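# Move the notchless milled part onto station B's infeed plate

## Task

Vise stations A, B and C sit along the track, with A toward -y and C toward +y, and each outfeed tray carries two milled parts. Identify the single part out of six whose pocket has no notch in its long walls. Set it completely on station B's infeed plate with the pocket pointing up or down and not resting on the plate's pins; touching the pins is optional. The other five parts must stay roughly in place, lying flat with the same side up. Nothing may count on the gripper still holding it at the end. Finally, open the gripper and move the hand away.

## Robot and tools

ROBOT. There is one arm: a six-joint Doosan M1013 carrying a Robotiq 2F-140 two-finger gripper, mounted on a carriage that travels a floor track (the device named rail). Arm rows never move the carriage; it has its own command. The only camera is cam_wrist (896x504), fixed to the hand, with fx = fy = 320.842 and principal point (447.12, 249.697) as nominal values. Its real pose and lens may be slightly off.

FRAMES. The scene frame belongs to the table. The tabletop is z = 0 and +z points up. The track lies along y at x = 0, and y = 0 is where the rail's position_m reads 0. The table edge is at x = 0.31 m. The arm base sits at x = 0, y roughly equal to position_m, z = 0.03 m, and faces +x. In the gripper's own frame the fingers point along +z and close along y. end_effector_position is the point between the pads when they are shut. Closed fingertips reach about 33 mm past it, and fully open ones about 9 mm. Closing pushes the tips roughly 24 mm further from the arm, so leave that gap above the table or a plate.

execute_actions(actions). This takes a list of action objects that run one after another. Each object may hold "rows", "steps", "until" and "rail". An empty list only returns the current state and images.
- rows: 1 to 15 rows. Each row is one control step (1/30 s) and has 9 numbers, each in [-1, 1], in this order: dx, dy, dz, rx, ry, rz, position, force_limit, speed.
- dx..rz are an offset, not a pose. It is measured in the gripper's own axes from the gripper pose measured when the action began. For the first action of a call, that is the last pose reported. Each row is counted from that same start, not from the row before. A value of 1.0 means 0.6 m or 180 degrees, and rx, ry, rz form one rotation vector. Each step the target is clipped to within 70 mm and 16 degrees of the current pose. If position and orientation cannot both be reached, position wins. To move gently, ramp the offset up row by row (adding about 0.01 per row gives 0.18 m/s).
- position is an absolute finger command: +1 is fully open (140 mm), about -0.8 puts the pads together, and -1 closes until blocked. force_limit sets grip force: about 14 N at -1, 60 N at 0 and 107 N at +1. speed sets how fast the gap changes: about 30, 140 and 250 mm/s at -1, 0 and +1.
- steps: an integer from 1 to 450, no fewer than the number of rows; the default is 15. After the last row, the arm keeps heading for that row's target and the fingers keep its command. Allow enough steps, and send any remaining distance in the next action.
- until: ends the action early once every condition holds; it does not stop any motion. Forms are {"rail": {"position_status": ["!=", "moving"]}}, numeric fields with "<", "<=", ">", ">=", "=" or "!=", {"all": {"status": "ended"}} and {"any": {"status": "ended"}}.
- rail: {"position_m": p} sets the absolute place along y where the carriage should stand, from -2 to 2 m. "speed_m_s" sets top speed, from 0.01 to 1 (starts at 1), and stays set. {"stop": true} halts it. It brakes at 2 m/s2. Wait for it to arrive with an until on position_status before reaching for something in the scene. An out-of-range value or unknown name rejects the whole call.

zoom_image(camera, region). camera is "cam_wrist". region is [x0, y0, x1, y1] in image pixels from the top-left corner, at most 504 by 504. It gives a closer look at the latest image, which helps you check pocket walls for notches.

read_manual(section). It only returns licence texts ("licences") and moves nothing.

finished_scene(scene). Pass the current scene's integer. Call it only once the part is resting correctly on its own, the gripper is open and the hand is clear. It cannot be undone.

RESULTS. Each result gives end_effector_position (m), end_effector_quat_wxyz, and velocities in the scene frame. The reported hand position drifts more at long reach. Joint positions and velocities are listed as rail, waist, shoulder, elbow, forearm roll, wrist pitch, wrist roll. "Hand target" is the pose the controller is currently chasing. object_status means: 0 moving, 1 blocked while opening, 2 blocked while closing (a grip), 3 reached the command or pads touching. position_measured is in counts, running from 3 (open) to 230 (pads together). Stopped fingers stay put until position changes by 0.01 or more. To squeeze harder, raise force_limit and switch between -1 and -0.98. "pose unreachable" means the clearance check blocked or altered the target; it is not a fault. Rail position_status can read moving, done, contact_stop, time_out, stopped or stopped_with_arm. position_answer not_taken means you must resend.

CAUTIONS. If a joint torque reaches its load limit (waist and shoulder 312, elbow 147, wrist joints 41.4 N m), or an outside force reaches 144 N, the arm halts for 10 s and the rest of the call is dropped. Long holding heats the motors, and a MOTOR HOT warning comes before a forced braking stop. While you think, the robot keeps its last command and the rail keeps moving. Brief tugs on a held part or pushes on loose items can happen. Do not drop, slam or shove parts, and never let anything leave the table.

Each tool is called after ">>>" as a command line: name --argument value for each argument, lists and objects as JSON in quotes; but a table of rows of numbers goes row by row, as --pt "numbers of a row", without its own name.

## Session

>>> execute_actions --actions '[]'

Scene clock: 0.00 s.
end_effector_position=(+0.5656, +1.3141, +0.3269) position_measured=3 object_status=3 end_effector_quat_wxyz=(-0.220, +0.162, +0.801, +0.533) end_effector_velocity=(+0.000, +0.000, +0.000) end_effector_angular_velocity=(+0.000, +0.000, +0.000)
Joint positions: [ 1.636 -0.827  0.658  1.347  0.657  2.199  4.361]
Joint velocities: [0. 0. 0. 0. 0. 0. 0.]
Hand target: +0.566, +1.314, +0.327; -0.220, +0.162, +0.801, +0.533
rail: position_m=1.636 position_m_goal=1.636 speed_m_s=1.00 position_status=done position_answer=taken refusals=0
camera_calibration (this result's frames):
cam_wrist: T_world_to_cam=[[0.655789, 0.348435, 0.669726, -1.04968], [0.748998, -0.411406, -0.519371, 0.290579], [0.0945619, 0.842222, -0.530773, -0.814702], [0, 0, 0, 1]] pos_world=[0.547765, 1.17145, 0.421494]

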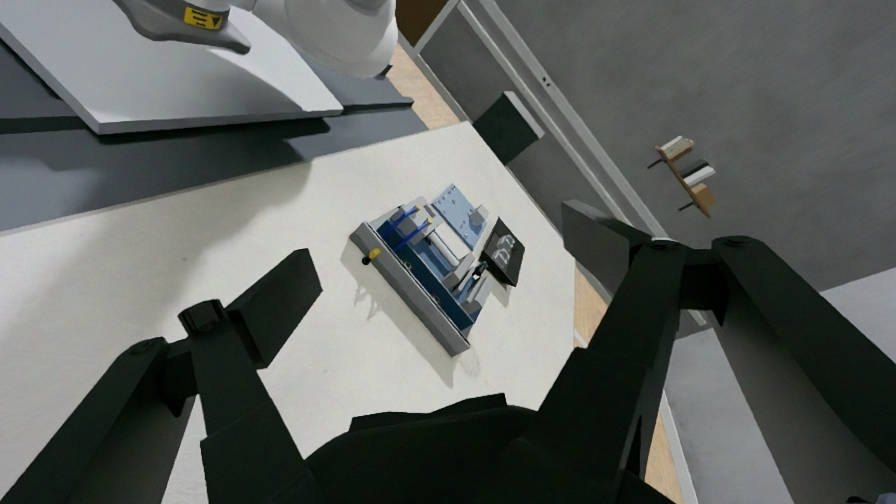

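>>> zoom_image --camera "cam_wrist" --region '[430, 180, 540, 295]'

Region (430, 180, 540, 295) of cam_wrist's 896x504 image, scaled by 4.383, with more detail than that image has; it fills the left 482 columns of this view, and the rest is white.

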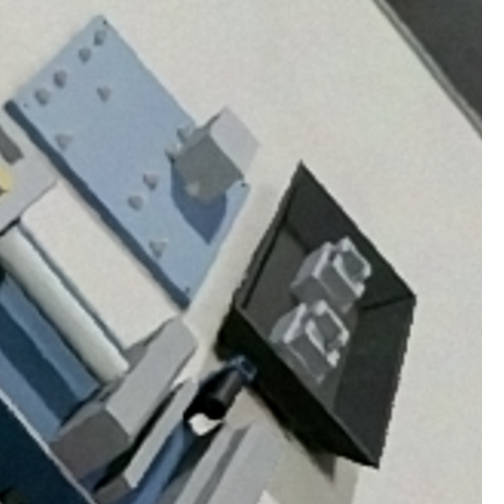

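>>> zoom_image --camera "cam_wrist" --region '[484, 228, 524, 272]'

Region (484, 228, 524, 272) of cam_wrist's 896x504 image, scaled by 11.455, with more detail than that image has; it fills the left 458 columns of this view, and the rest is white.

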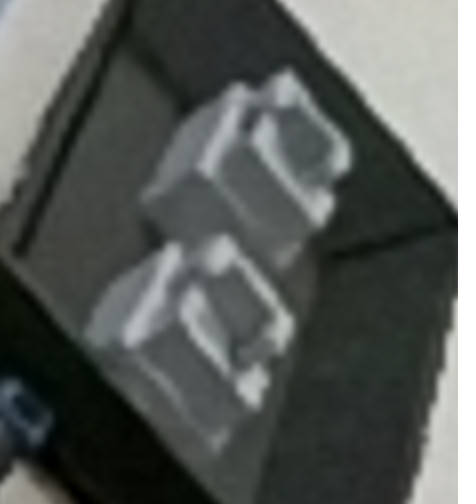

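>>> execute_actions --actions '[{"rail": {"position_m": 0.1, "speed_m_s": 1.0}, "rows": [[-0.0008,0.0056,0.0058,0.0053,0.0022,-0.0068,1,0,0],[-0.0032,0.0213,0.0222,0.0204,0.0085,-0.0261,1,0,0],[-0.0069,0.0456,0.0475,0.0435,0.0181,-0.0557,1,0,0],[-0.0116,0.0768,0.08,0.0734,0.0305,-0.0939,1,0,0],[-0.0172,0.1136,0.1183,0.1086,0.0451,-0.1388,1,0,0],[-0.0233,0.1542,0.1606,0.1474,0.0612,-0.1885,1,0,0],[-0.0298,0.1971,0.2054,0.1884,0.0783,-0.241,1,0,0],[-0.0365,0.2409,0.2509,0.2303,0.0957,-0.2945,1,0,0],[-0.043,0.2838,0.2957,0.2713,0.1128,-0.347,1,0,0],[-0.0491,0.3244,0.338,0.3101,0.1289,-0.3967,1,0,0],[-0.0547,0.3612,0.3763,0.3453,0.1435,-0.4416,1,0,0],[-0.0594,0.3924,0.4088,0.3752,0.1559,-0.4798,1,0,0],[-0.0631,0.4167,0.4341,0.3983,0.1655,-0.5094,1,0,0],[-0.0655,0.4324,0.4505,0.4134,0.1718,-0.5287,1,0,0],[-0.0663,0.438,0.4563,0.4187,0.174,-0.5355,1,0,0]], "steps": 45}, {"steps": 60, "until": {"rail": {"position_status": ["!=", "moving"]}}}, {"steps": 3}]'

Scene clock: 32.37 s.
end_effector_position=(+0.6803, +0.1303, +0.4199) position_measured=3 object_status=3 end_effector_quat_wxyz=(-0.000, +0.708, -0.707, -0.001) end_effector_velocity=(+0.000, +0.001, -0.000) end_effector_angular_velocity=(-0.000, -0.000, -0.000)
Joint positions: [ 0.1   -0.006  0.199  1.439  0.001  1.504  3.133]
Joint velocities: [ 0.001 -0.     0.    -0.    -0.    -0.     0.   ]
Hand target: +0.680, +0.130, +0.420; -0.000, +0.708, -0.707, -0.001
Off the commanded pose: 0.000 m, 0 deg.
rail: position_m=0.100 position_m_goal=0.100 speed_m_s=1.00 position_status=done position_answer=taken refusals=0
camera_calibration (this result's frames):
cam_wrist: T_world_to_cam=[[-0.980359, 0.196171, 0.0203063, 0.630932], [0.191167, 0.91991, 0.342375, -0.389884], [0.0484842, 0.339532, -0.939344, 0.489263], [0, 0, 0, 1]] pos_world=[0.669352, 0.0687668, 0.58026]

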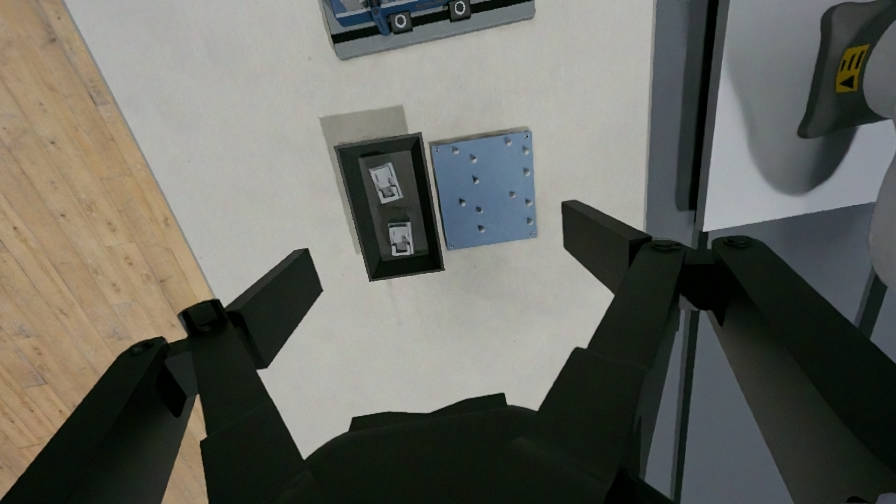

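>>> zoom_image --camera "cam_wrist" --region '[340, 145, 450, 275]'

>>> zoom_image --camera "cam_wrist" --region '[420, 120, 550, 260]'

Region (340, 145, 450, 275) of cam_wrist's 896x504 image, scaled by 3.877, with more detail than that image has; it fills the left 426 columns of this view, and the rest is white.

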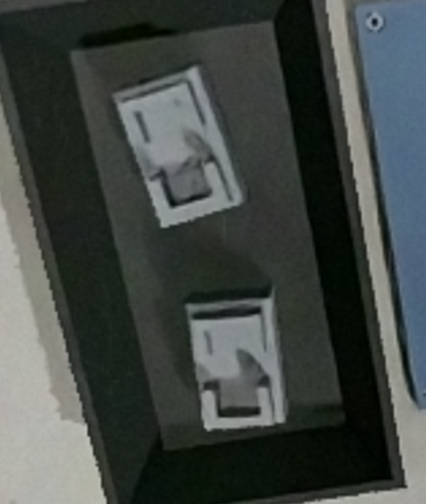

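Region (420, 120, 550, 260) of cam_wrist's 896x504 image, scaled by 3.600, with more detail than that image has; it fills the left 468 columns of this view, and the rest is white.

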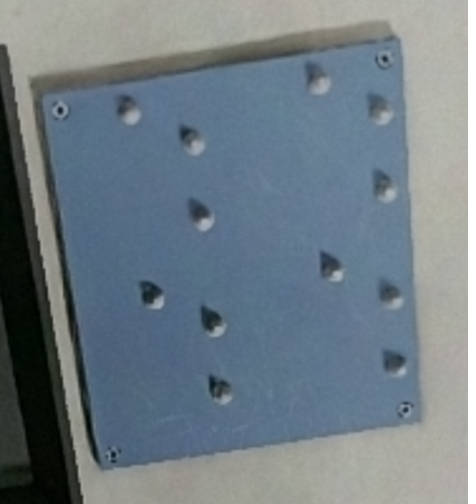

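>>> execute_actions --actions '[{"rail": {"position_m": -1.8, "speed_m_s": 1.0}, "steps": 120, "until": {"rail": {"position_status": ["!=", "moving"]}}}, {"steps": 3}]'

Scene clock: 38.90 s.
end_effector_position=(+0.6804, -1.7698, +0.4199) position_measured=3 object_status=3 end_effector_quat_wxyz=(-0.000, +0.708, -0.707, -0.001) end_effector_velocity=(+0.000, +0.001, +0.000) end_effector_angular_velocity=(+0.000, -0.000, +0.000)
Joint positions: [-1.8   -0.007  0.199  1.439  0.001  1.504  3.133]
Joint velocities: [ 0.001  0.    -0.    -0.     0.    -0.    -0.   ]
Hand target: +0.680, -1.770, +0.420; -0.000, +0.708, -0.707, -0.001
Off the commanded pose: 0.000 m, 0 deg.
rail: position_m=-1.800 position_m_goal=-1.800 speed_m_s=1.00 position_status=done position_answer=taken refusals=0
camera_calibration (this result's frames):
cam_wrist: T_world_to_cam=[[-0.98034, 0.196271, 0.0202935, 1.00385], [0.191259, 0.919914, 0.342312, 1.358], [0.0485176, 0.339463, -0.939367, 1.13427], [0, 0, 0, 1]] pos_world=[0.669349, -1.83131, 0.580265]

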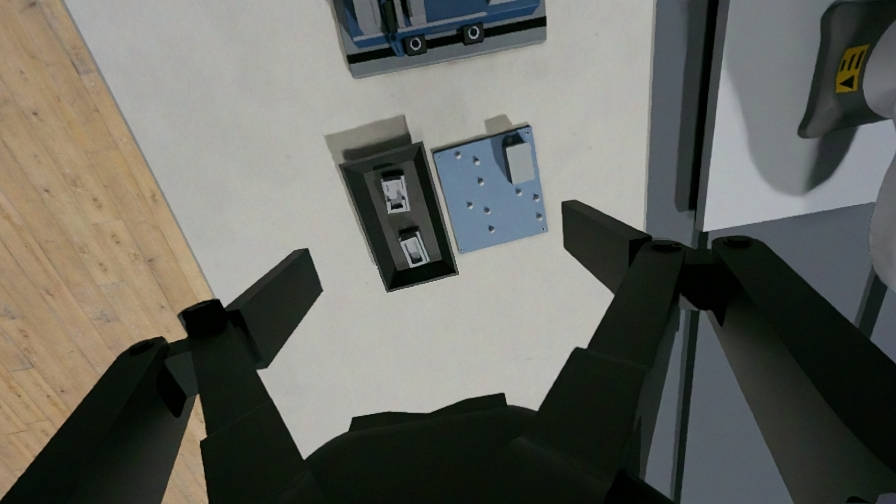

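>>> zoom_image --camera "cam_wrist" --region '[340, 150, 470, 295]'

Region (340, 150, 470, 295) of cam_wrist's 896x504 image, scaled by 3.476, with more detail than that image has; it fills the left 452 columns of this view, and the rest is white.

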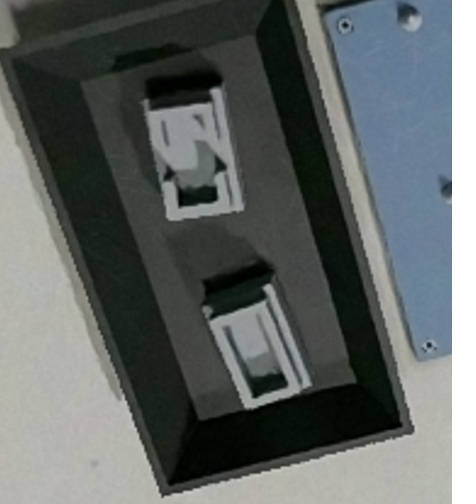

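>>> zoom_image --camera "cam_wrist" --region '[385, 215, 445, 280]'

Region (385, 215, 445, 280) of cam_wrist's 896x504 image, scaled by 7.754, with more detail than that image has; it fills the left 465 columns of this view, and the rest is white.

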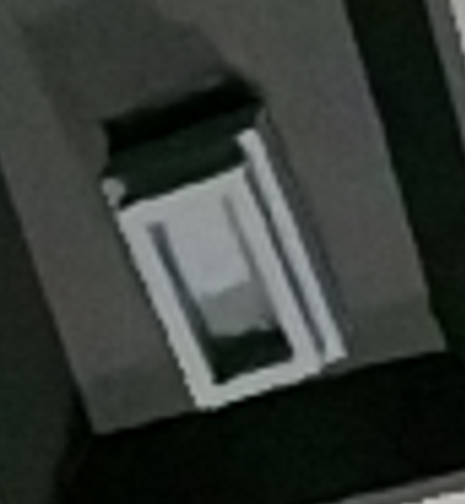

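>>> execute_actions --actions '[{"rail": {"position_m": -1.671, "speed_m_s": 1.0}, "rows": [[0,-0.0003,0.0014,0,0,0,0.05,0,0],[0,-0.0013,0.0057,0,0,0,0.05,0,0],[0,-0.0029,0.0129,0,0,0,0.05,0,0],[0,-0.0052,0.023,0,0,0,0.05,0,0],[0,-0.0082,0.0359,0,0,0,0.05,0,0],[0,-0.0118,0.0517,0,0,0,0.05,0,0],[0,-0.016,0.0703,0,0,0,0.05,0,0],[0,-0.0209,0.0919,0,0,0,0.05,0,0],[0,-0.0265,0.1163,0,0,0,0.05,0,0],[0,-0.0327,0.1435,0,0,0,0.05,0,0],[0,-0.0396,0.1737,0,0,0,0.05,0,0],[0,-0.0471,0.2067,0,0,0,0.05,0,0]], "steps": 12}, {"rows": [[0,-0.0206,0.0905,0,0,-0.001,0.05,0,0],[0,-0.0291,0.1277,0,0,-0.003,0.05,0,0],[0,-0.037,0.1622,0,0,-0.006,0.05,0,0],[0,-0.0442,0.1939,0,0,-0.010,0.05,0,0],[0,-0.0508,0.2228,0,0,-0.015,0.05,0,0],[0,-0.0567,0.249,0,0,-0.020,0.05,0,0],[0,-0.0621,0.2724,0,0,-0.025,0.05,0,0],[0,-0.0668,0.2931,0,0,-0.030,0.05,0,0],[0,-0.0709,0.311,0,0,-0.035,0.05,0,0],[0,-0.0743,0.3262,0,0,-0.039,0.05,0,0],[0,-0.0772,0.3386,0,0,-0.042,0.05,0,0],[0,-0.0794,0.3482,0,0,-0.0445,0.05,0,0],[0,-0.081,0.3551,0,0,-0.046,0.05,0,0],[0,-0.0819,0.3592,0,0,-0.047,0.05,0,0],[0,-0.0822,0.3606,0,0,-0.0472,0.05,0,0]], "steps": 19}]'

Scene clock: 58.77 s.
end_effector_position=(+0.7466, -1.6400, +0.1176) position_measured=123 object_status=3 end_effector_quat_wxyz=(+0.001, +0.758, -0.652, -0.001) end_effector_velocity=(+0.000, -0.000, -0.000) end_effector_angular_velocity=(+0.001, -0.001, -0.001)
Joint positions: [-1.671 -0.005  0.45   1.667  0.001  1.027  2.985]
Joint velocities: [ 0.    -0.001 -0.     0.     0.002 -0.001 -0.001]
Hand target: +0.747, -1.640, +0.117; +0.001, +0.758, -0.652, -0.001
Off the commanded pose: 0.000 m, 0 deg.
rail: position_m=-1.671 position_m_goal=-1.671 speed_m_s=1.00 position_status=done position_answer=taken refusals=0
camera_calibration (this result's frames):
cam_wrist: T_world_to_cam=[[-0.998561, 0.0489692, 0.0218724, 0.821319], [0.0535002, 0.938076, 0.342273, 1.46207], [-0.00375717, 0.34295, -0.939346, 0.847678], [0, 0, 0, 1]] pos_world=[0.745101, -1.70247, 0.277872]

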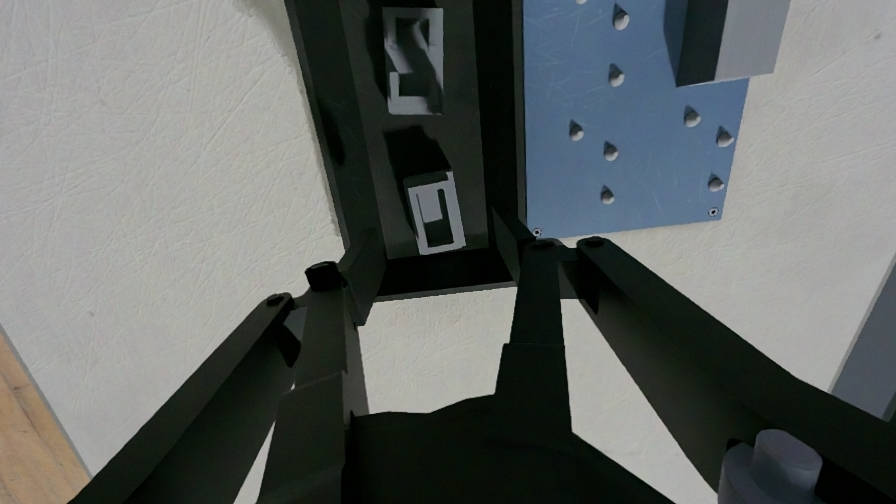

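>>> execute_actions --actions '[]'

Scene clock: 73.30 s.
end_effector_position=(+0.7467, -1.6400, +0.1175) position_measured=123 object_status=3 end_effector_quat_wxyz=(+0.001, +0.758, -0.652, -0.001) end_effector_velocity=(-0.000, +0.000, -0.000) end_effector_angular_velocity=(+0.000, +0.000, -0.000)
Joint positions: [-1.671 -0.005  0.45   1.667  0.001  1.027  2.985]
Joint velocities: [0. 0. 0. 0. 0. 0. 0.]
Hand target: +0.747, -1.640, +0.117; +0.001, +0.758, -0.652, -0.001
Off the commanded pose: 0.000 m, 0 deg.
rail: position_m=-1.671 position_m_goal=-1.671 speed_m_s=1.00 position_status=done position_answer=taken refusals=0
camera_calibration (this result's frames):
cam_wrist: T_world_to_cam=[[-0.998555, 0.0490713, 0.0218942, 0.821526], [0.0536038, 0.938044, 0.342344, 1.46201], [-0.00373849, 0.343023, -0.93932, 0.847738], [0, 0, 0, 1]] pos_world=[0.745139, -1.70254, 0.277799]

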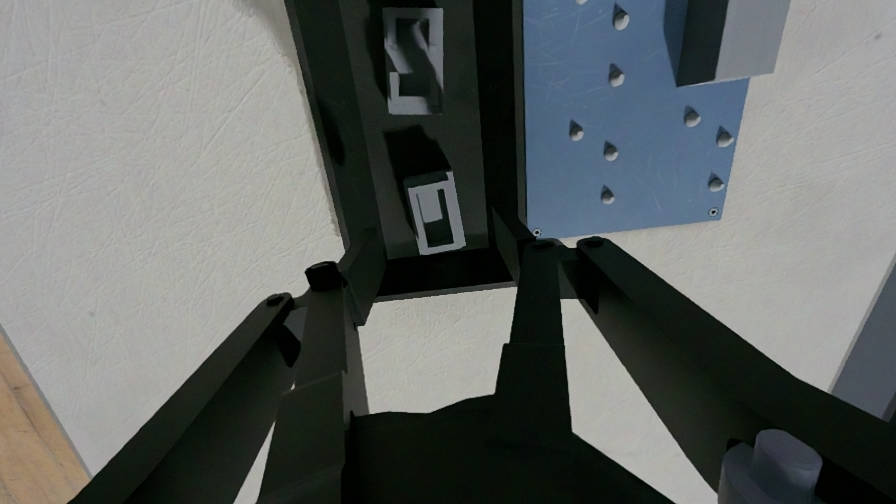

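>>> zoom_image --camera "cam_wrist" --region '[330, 130, 550, 300]'

>>> zoom_image --camera "cam_wrist" --region '[340, 0, 500, 130]'

Region (330, 130, 550, 300) of cam_wrist's 896x504 image, scaled by 2.291, with more detail than that image has; it fills the top 389 rows of this view, and the rest is white.

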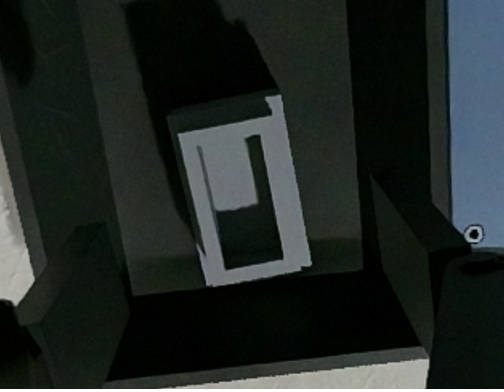

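Region (340, 0, 500, 130) of cam_wrist's 896x504 image, scaled by 3.150, with more detail than that image has; it fills the top 410 rows of this view, and the rest is white.

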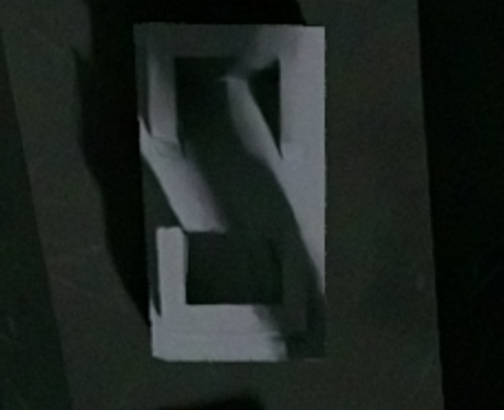

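>>> execute_actions --actions '[{"rows": [[0,-0.0001,0.0020,0,0,0,-0.17,0,0],[0,-0.0004,0.0074,0,0,0,-0.17,0,0],[0,-0.0008,0.0153,0,0,0,-0.17,0,0],[0,-0.0012,0.0249,0,0,0,-0.17,0,0],[0,-0.0018,0.0354,0,0,0,-0.17,0,0],[0,-0.0023,0.0459,0,0,0,-0.17,0,0],[0,-0.0027,0.0555,0,0,0,-0.17,0,0],[0,-0.0031,0.0634,0,0,0,-0.17,0,0],[0,-0.0034,0.0688,0,0,0,-0.17,0,0],[0,-0.0035,0.0708,0,0,0,-0.17,0,0]], "steps": 14}]'

Scene clock: 117.17 s.
end_effector_position=(+0.7485, -1.6397, +0.0749) position_measured=150 object_status=3 end_effector_quat_wxyz=(+0.001, +0.758, -0.652, -0.002) end_effector_velocity=(+0.000, +0.000, -0.000) end_effector_angular_velocity=(-0.000, -0.001, -0.001)
Joint positions: [-1.671 -0.005  0.491  1.693  0.001  0.96   2.986]
Joint velocities: [ 0.     0.    -0.    -0.    -0.    -0.001  0.001]
Hand target: +0.749, -1.640, +0.075; +0.001, +0.758, -0.652, -0.001
Off the commanded pose: 0.000 m, 0 deg.
rail: position_m=-1.671 position_m_goal=-1.671 speed_m_s=1.00 position_status=done position_answer=taken refusals=0
camera_calibration (this result's frames):
cam_wrist: T_world_to_cam=[[-0.998552, 0.0490677, 0.0220706, 0.824296], [0.053661, 0.938042, 0.342342, 1.47614], [-0.00390522, 0.343031, -0.939316, 0.807784], [0, 0, 0, 1]] pos_world=[0.747045, -1.70222, 0.235226]

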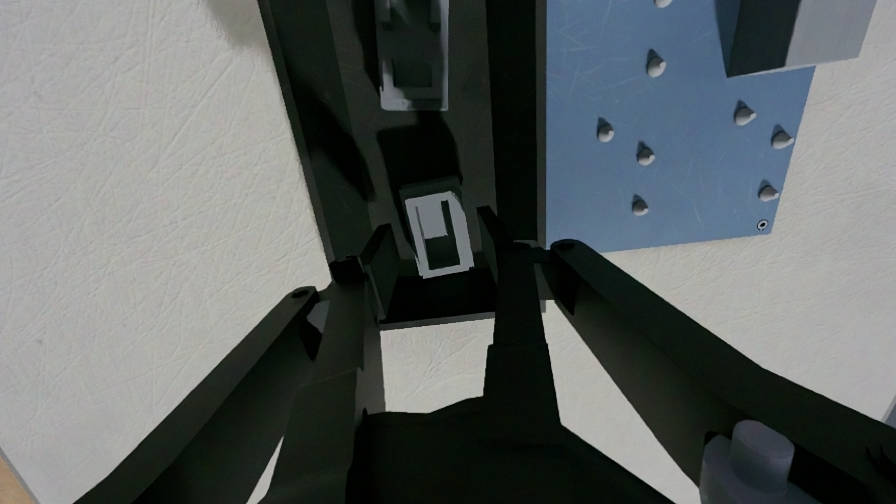

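>>> zoom_image --camera "cam_wrist" --region '[350, 160, 530, 300]'

Region (350, 160, 530, 300) of cam_wrist's 896x504 image, scaled by 2.800, with more detail than that image has.

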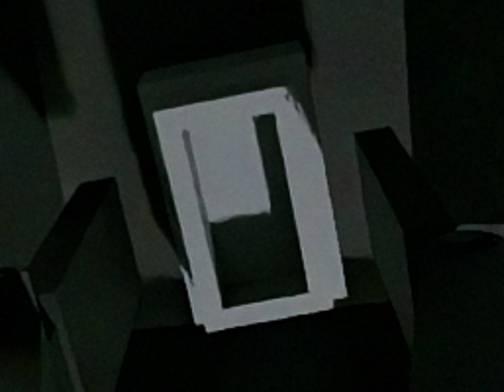

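>>> zoom_image --camera "cam_wrist" --region '[390, 165, 480, 225]'

Region (390, 165, 480, 225) of cam_wrist's 896x504 image, scaled by 5.600, with more detail than that image has.

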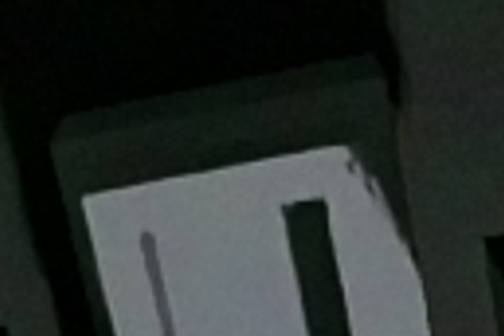

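>>> execute_actions --actions '[{"rows": [[0,0,0.0016,0,0,0,-0.17,0.6,-0.6],[0,0,0.0060,0,0,0,-0.17,0.6,-0.6],[0,0,0.0121,0,0,0,-0.17,0.6,-0.6],[0,0,0.0191,0,0,0,-0.17,0.6,-0.6],[0,0,0.0261,0,0,0,-0.17,0.6,-0.6],[0,0,0.0322,0,0,0,-0.17,0.6,-0.6],[0,0,0.0366,0,0,0,-0.17,0.6,-0.6],[0,0,0.0382,0,0,0,-0.17,0.6,-0.6],[0,0,0.0382,0,0,0,-0.17,0.6,-0.6],[0,0,0.0382,0,0,0,-0.17,0.6,-0.6],[0,0,0.0382,0,0,0,-1,0.6,-0.6]], "steps": 24}]'

Scene clock: 152.20 s.
end_effector_position=(+0.7485, -1.6397, +0.0520) position_measured=179 object_status=2 end_effector_quat_wxyz=(+0.001, +0.758, -0.652, -0.001) end_effector_velocity=(+0.000, -0.000, +0.000) end_effector_angular_velocity=(+0.000, -0.000, +0.000)
Joint positions: [-1.671 -0.005  0.513  1.708  0.001  0.924  2.986]
Joint velocities: [ 0. -0.  0. -0.  0. -0. -0.]
Hand target: +0.748, -1.640, +0.052; +0.001, +0.758, -0.652, -0.002
Off the commanded pose: 0.000 m, 0 deg.
rail: position_m=-1.671 position_m_goal=-1.671 speed_m_s=1.00 position_status=done position_answer=taken refusals=0
camera_calibration (this result's frames):
cam_wrist: T_world_to_cam=[[-0.998549, 0.0491412, 0.022002, 0.824845], [0.0537064, 0.938048, 0.342319, 1.48394], [-0.00381693, 0.343004, -0.939326, 0.786184], [0, 0, 0, 1]] pos_world=[0.746953, -1.7022, 0.212354]

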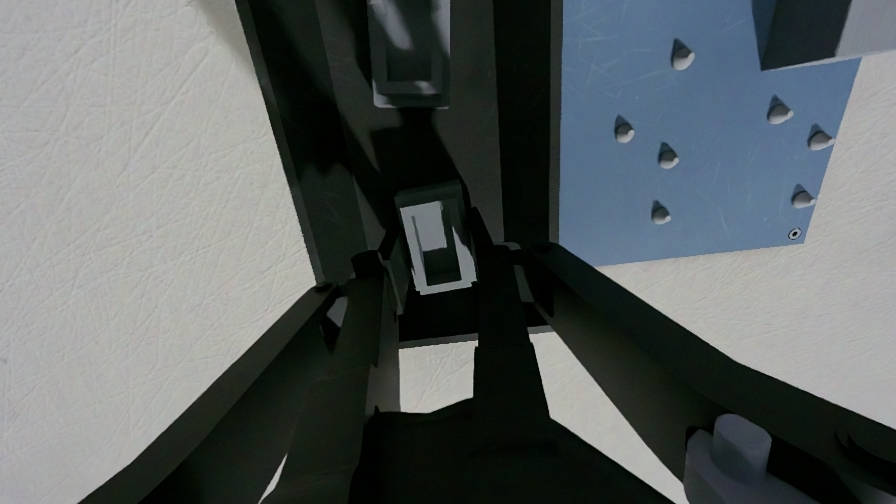

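>>> zoom_image --camera "cam_wrist" --region '[360, 170, 520, 310]'

Region (360, 170, 520, 310) of cam_wrist's 896x504 image, scaled by 3.150, with more detail than that image has; it fills the top 441 rows of this view, and the rest is white.

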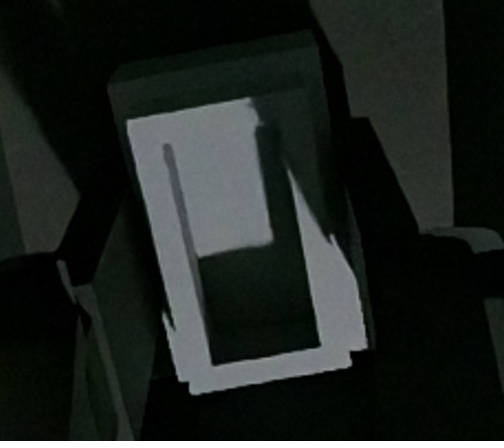

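>>> execute_actions --actions '[{"rows": [[0,0,-0.0017,0,0,0,-1,0.6,-0.6],[0,0,-0.0067,0,0,0,-1,0.6,-0.6],[0,0,-0.015,0,0,0,-1,0.6,-0.6],[0,0,-0.0267,0,0,0,-1,0.6,-0.6],[0,0,-0.0417,0,0,0,-1,0.6,-0.6],[0,0,-0.06,0,0,0,-1,0.6,-0.6],[0,0,-0.08,0,0,0,-1,0.6,-0.6],[0,0,-0.1,0,0,0,-1,0.6,-0.6],[0,0,-0.12,0,0,0,-1,0.6,-0.6],[0,0,-0.14,0,0,0,-1,0.6,-0.6]], "steps": 10}, {"rail": {"position_m": 0.205}, "rows": [[0,0,-0.055,0,0,0.0008,-1,0.6,-0.6],[0,0,-0.075,0,0,0.0031,-1,0.6,-0.6],[0,0,-0.0933,0,0,0.0066,-1,0.6,-0.6],[0,0,-0.11,0,0,0.0111,-1,0.6,-0.6],[0,0,-0.1267,0,0,0.0164,-1,0.6,-0.6],[0,0,-0.1417,0,0,0.0223,-1,0.6,-0.6],[0,0,-0.155,0,0,0.0285,-1,0.6,-0.6],[0,0,-0.1667,0,0,0.0348,-1,0.6,-0.6],[0,0,-0.1767,0,0,0.0410,-1,0.6,-0.6],[0,0,-0.185,0,0,0.0469,-1,0.6,-0.6],[0,0,-0.1917,0,0,0.0522,-1,0.6,-0.6],[0,0,-0.1967,0,0,0.0567,-1,0.6,-0.6],[0,0,-0.2,0,0,0.0602,-1,0.6,-0.6],[0,0,-0.2017,0,0,0.0625,-1,0.6,-0.6],[0,0,-0.2033,0,0,0.0633,-1,0.6,-0.6]], "steps": 18}, {"rows": [[0,0.0009,0,0,0,0,-1,0.6,-0.6],[0,0.0036,0,0,0,0,-1,0.6,-0.6],[0,0.0080,0,0,0,0,-1,0.6,-0.6],[0,0.0138,0,0,0,0,-1,0.6,-0.6],[0,0.0211,0,0,0,0,-1,0.6,-0.6],[0,0.0296,0,0,0,0,-1,0.6,-0.6],[0,0.0392,0,0,0,0,-1,0.6,-0.6],[0,0.0499,0,0,0,0,-1,0.6,-0.6],[0,0.0615,0,0,0,0,-1,0.6,-0.6],[0,0.0738,0,0,0,0,-1,0.6,-0.6],[0,0.0867,0,0,0,0,-1,0.6,-0.6],[0,0.1001,0,0,0,0,-1,0.6,-0.6],[0,0.1140,0,0,0,0,-1,0.6,-0.6],[0,0.1280,0,0,0,0,-1,0.6,-0.6],[0,0.1423,0,0,0,0,-1,0.6,-0.6]], "steps": 15}, {"rows": [[0,0.0398,0,0,0,0,-1,0.6,-0.6],[0,0.0538,0,0,0,0,-1,0.6,-0.6],[0,0.0677,0,0,0,0,-1,0.6,-0.6],[0,0.0811,0,0,0,0,-1,0.6,-0.6],[0,0.0942,0,0,0,0,-1,0.6,-0.6],[0,0.1064,0,0,0,0,-1,0.6,-0.6],[0,0.1181,0,0,0,0,-1,0.6,-0.6],[0,0.1286,0,0,0,0,-1,0.6,-0.6],[0,0.1383,0,0,0,0,-1,0.6,-0.6],[0,0.1468,0,0,0,0,-1,0.6,-0.6],[0,0.1539,0,0,0,0,-1,0.6,-0.6],[0,0.1599,0,0,0,0,-1,0.6,-0.6],[0,0.1642,0,0,0,0,-1,0.6,-0.6],[0,0.1670,0,0,0,0,-1,0.6,-0.6],[0,0.1679,0,0,0,0,-1,0.6,-0.6]], "steps": 40, "until": {"rail": {"position_m": [">=", -0.07]}}}, {"rows": [[0,0,0.0025,0,0,0,-1,0.6,-0.6],[0,0,0.0095,0,0,0,-1,0.6,-0.6],[0,0,0.0203,0,0,0,-1,0.6,-0.6],[0,0,0.0342,0,0,0,-1,0.6,-0.6],[0,0,0.0506,0,0,0,-1,0.6,-0.6],[0,0,0.0686,0,0,0,-1,0.6,-0.6],[0,0,0.0878,0,0,0,-1,0.6,-0.6],[0,0,0.1072,0,0,0,-1,0.6,-0.6],[0,0,0.1264,0,0,0,-1,0.6,-0.6],[0,0,0.1444,0,0,0,-1,0.6,-0.6],[0,0,0.1608,0,0,0,-1,0.6,-0.6],[0,0,0.1747,0,0,0,-1,0.6,-0.6],[0,0,0.1855,0,0,0,-1,0.6,-0.6],[0,0,0.1925,0,0,0,-1,0.6,-0.6],[0,0,0.195,0,0,0,-1,0.6,-0.6]], "steps": 20}]'

Scene clock: 229.97 s.
end_effector_position=(+0.5795, +0.2449, +0.1184) position_measured=179 object_status=2 end_effector_quat_wxyz=(+0.001, +0.690, -0.724, -0.001) end_effector_velocity=(+0.000, -0.001, -0.000) end_effector_angular_velocity=(+0.000, -0.001, -0.000)
Joint positions: [0.205 0.008 0.219 1.998 0.002 0.927 3.197]
Joint velocities: [-0.001  0.     0.    -0.     0.    -0.001 -0.   ]
Hand target: +0.580, +0.245, +0.118; +0.001, +0.690, -0.724, -0.002
Off the commanded pose: 0.000 m, 0 deg.
rail: position_m=0.205 position_m_goal=0.205 speed_m_s=1.00 position_status=done position_answer=taken refusals=0
camera_calibration (this result's frames):
cam_wrist: T_world_to_cam=[[-0.969232, 0.245147, 0.0221926, 0.497083], [0.237786, 0.909183, 0.341824, -0.397088], [0.0636201, 0.336584, -0.939502, 0.163977], [0, 0, 0, 1]] pos_world=[0.565778, 0.183975, 0.278759]

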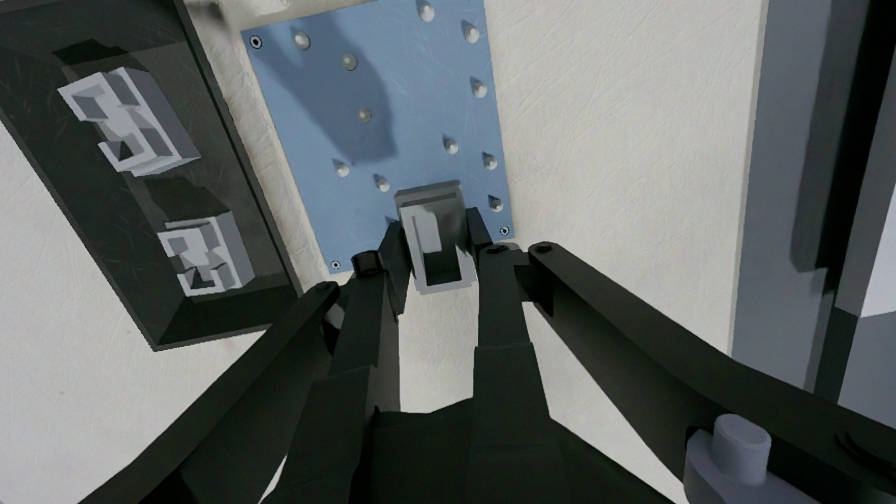

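>>> zoom_image --camera "cam_wrist" --region '[310, 120, 540, 300]'

Region (310, 120, 540, 300) of cam_wrist's 896x504 image, scaled by 2.191, with more detail than that image has; it fills the top 394 rows of this view, and the rest is white.

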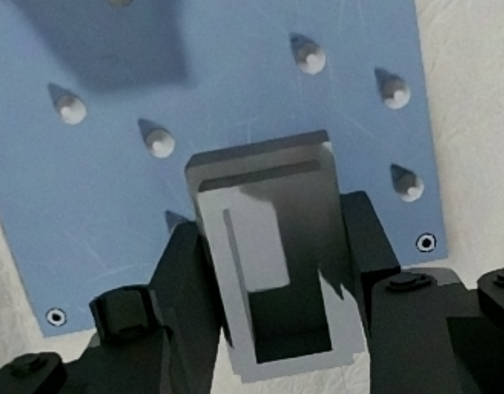

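>>> execute_actions --actions '[{"rows": [[0,0.0002,0.0014,0,0,0,-1,0.6,-0.6],[0,0.0007,0.0054,0,0,0,-1,0.6,-0.6],[0,0.0015,0.0115,0,0,0,-1,0.6,-0.6],[0,0.0025,0.0194,0,0,0,-1,0.6,-0.6],[0,0.0036,0.0287,0,0,0,-1,0.6,-0.6],[0,0.0047,0.0390,0,0,0,-1,0.6,-0.6],[0,0.0058,0.0498,0,0,0,-1,0.6,-0.6],[0,0.0068,0.0609,0,0,0,-1,0.6,-0.6],[0,0.0076,0.0717,0,0,0,-1,0.6,-0.6],[0,0.0081,0.0820,0,0,0,-1,0.6,-0.6],[0,0.0083,0.0913,0,0,0,-1,0.6,-0.6],[0,0.0083,0.0992,0,0,0,-1,0.6,-0.6],[0,0.0083,0.1053,0,0,0,-1,0.6,-0.6],[0,0.0083,0.1090,0,0,0,-1,0.6,-0.6],[0,0.0083,0.1103,0,0,0,-1,0.6,-0.6]], "steps": 18}]'

Scene clock: 276.97 s.
end_effector_position=(+0.5743, +0.2451, +0.0523) position_measured=179 object_status=2 end_effector_quat_wxyz=(+0.001, +0.690, -0.724, -0.001) end_effector_velocity=(+0.000, +0.000, -0.000) end_effector_angular_velocity=(+0.000, -0.001, +0.000)
Joint positions: [0.205 0.009 0.29  2.058 0.002 0.797 3.198]
Joint velocities: [ 0.     0.    -0.    -0.     0.    -0.001  0.   ]
Hand target: +0.574, +0.245, +0.052; +0.001, +0.690, -0.724, -0.001
Off the commanded pose: 0.000 m, 0 deg.
rail: position_m=0.205 position_m_goal=0.205 speed_m_s=1.00 position_status=done position_answer=taken refusals=0
camera_calibration (this result's frames):
cam_wrist: T_world_to_cam=[[-0.969241, 0.245116, 0.0221486, 0.493469], [0.237749, 0.909229, 0.341727, -0.373448], [0.0636247, 0.336482, -0.939538, 0.102146], [0, 0, 0, 1]] pos_world=[0.560578, 0.184223, 0.212658]

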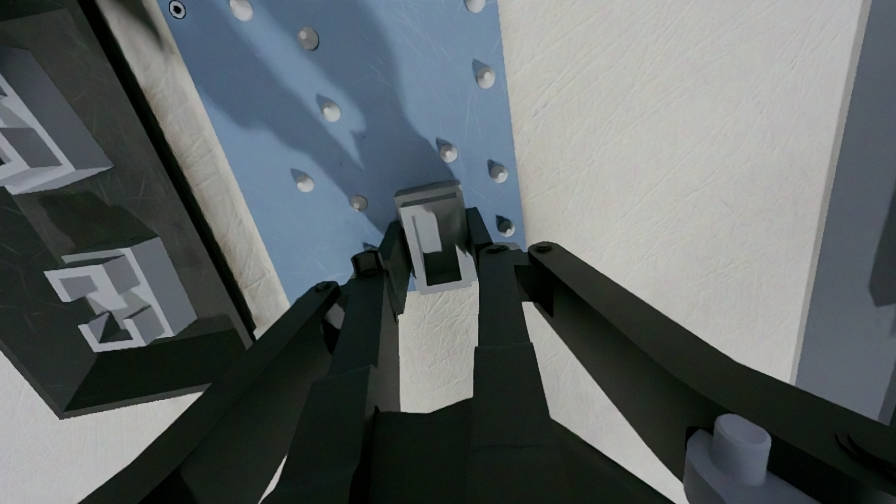

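>>> zoom_image --camera "cam_wrist" --region '[330, 130, 540, 310]'

Region (330, 130, 540, 310) of cam_wrist's 896x504 image, scaled by 2.400, with more detail than that image has; it fills the top 432 rows of this view, and the rest is white.

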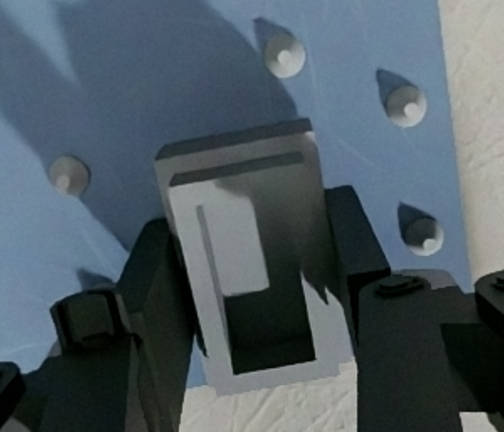

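>>> zoom_image --camera "cam_wrist" --region '[425, 140, 485, 200]'

Region (425, 140, 485, 200) of cam_wrist's 896x504 image, scaled by 8.400, with more detail than that image has.

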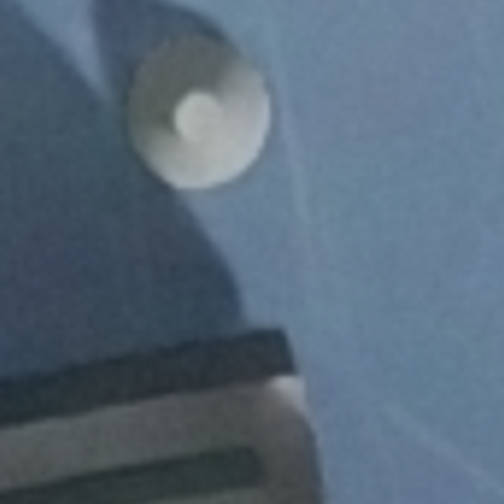

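>>> zoom_image --camera "cam_wrist" --region '[280, 90, 380, 220]'

Region (280, 90, 380, 220) of cam_wrist's 896x504 image, scaled by 3.877, with more detail than that image has; it fills the left 388 columns of this view, and the rest is white.

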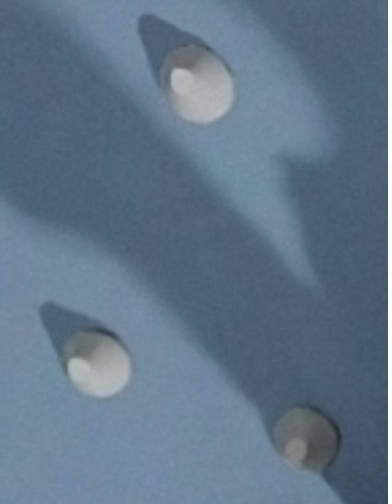

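>>> execute_actions --actions '[{"rows": [[0,0,0.0008,0,0,0,-1,0.6,-0.6],[0,0,0.0018,0,0,0,-1,0.6,-0.6],[0,0,0.0025,0,0,0,-1,0.6,-0.6],[0,0,0.0025,0,0,0,-1,0.6,-0.6],[0,0,0.0025,0,0,0,-1,0.6,-0.6],[0,0,0.0025,0,0,0,-0.26,0.6,-0.6]], "steps": 13}, {"rows": [[0,0,-0.0028,0,0,0,-0.26,0.6,-0.6],[0,0,-0.0107,0,0,0,-0.26,0.6,-0.6],[0,0,-0.0229,0,0,0,-0.26,0.6,-0.6],[0,0,-0.0386,0,0,0,-0.26,0.6,-0.6],[0,0,-0.0570,0,0,0,-0.26,0.6,-0.6],[0,0,-0.0774,0,0,0,-0.26,0.6,-0.6],[0,0,-0.0990,0,0,0,0.3,0.6,0],[0,0,-0.1210,0,0,0,0.3,0.6,0],[0,0,-0.1426,0,0,0,0.3,0.6,0],[0,0,-0.1630,0,0,0,0.3,0.6,0],[0,0,-0.1814,0,0,0,0.3,0.6,0],[0,0,-0.1971,0,0,0,0.3,0.6,0],[0,0,-0.2093,0,0,0,0.3,0.6,0],[0,0,-0.2172,0,0,0,0.3,0.6,0],[0,0,-0.22,0,0,0,0.3,0.6,0]], "steps": 19}]'

Scene clock: 306.83 s.
end_effector_position=(+0.5747, +0.2451, +0.1827) position_measured=91 object_status=0 end_effector_quat_wxyz=(+0.001, +0.690, -0.724, -0.001) end_effector_velocity=(+0.000, -0.000, +0.001) end_effector_angular_velocity=(-0.000, +0.001, -0.000)
Joint positions: [0.205 0.009 0.15  1.946 0.001 1.049 3.198]
Joint velocities: [ 0.    -0.     0.    -0.001 -0.     0.002  0.   ]
Hand target: +0.575, +0.245, +0.183; +0.001, +0.690, -0.724, -0.002
Off the commanded pose: 0.000 m, 0 deg.
rail: position_m=0.205 position_m_goal=0.205 speed_m_s=1.00 position_status=done position_answer=taken refusals=0
camera_calibration (this result's frames):
cam_wrist: T_world_to_cam=[[-0.96925, 0.245079, 0.0221776, 0.490969], [0.237718, 0.909212, 0.341794, -0.418045], [0.0636023, 0.336556, -0.939513, 0.224679], [0, 0, 0, 1]] pos_world=[0.560958, 0.184149, 0.343086]

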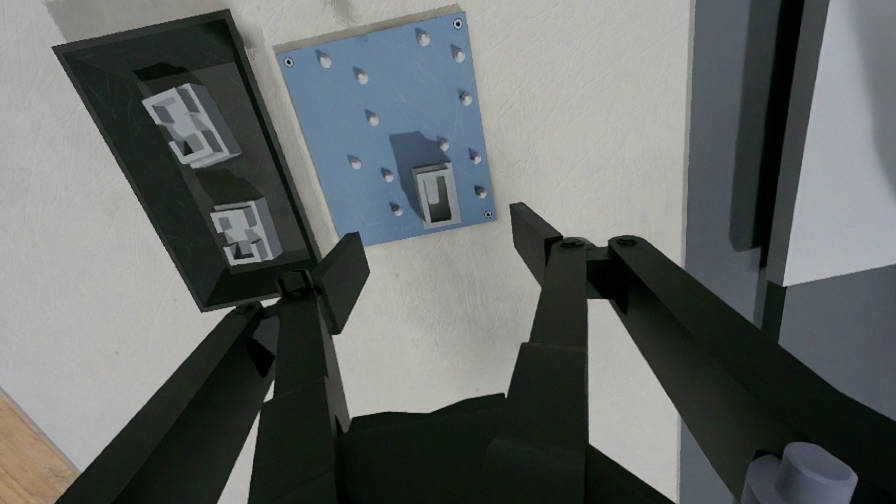

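>>> zoom_image --camera "cam_wrist" --region '[340, 120, 520, 260]'

Region (340, 120, 520, 260) of cam_wrist's 896x504 image, scaled by 2.800, with more detail than that image has.

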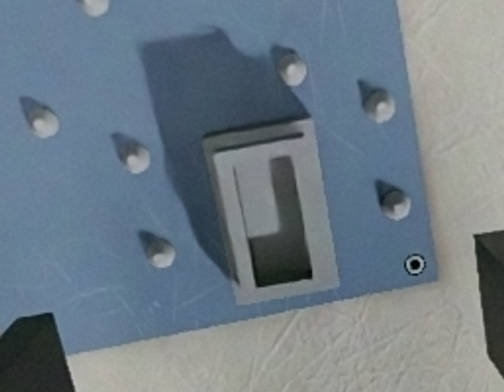

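The un-notched part now lies flat and wholly on station B's plate, clear of the pins. The gripper has let go and lifted away.

>>> finished_scene --scene 2

The scene is finished: the task was done.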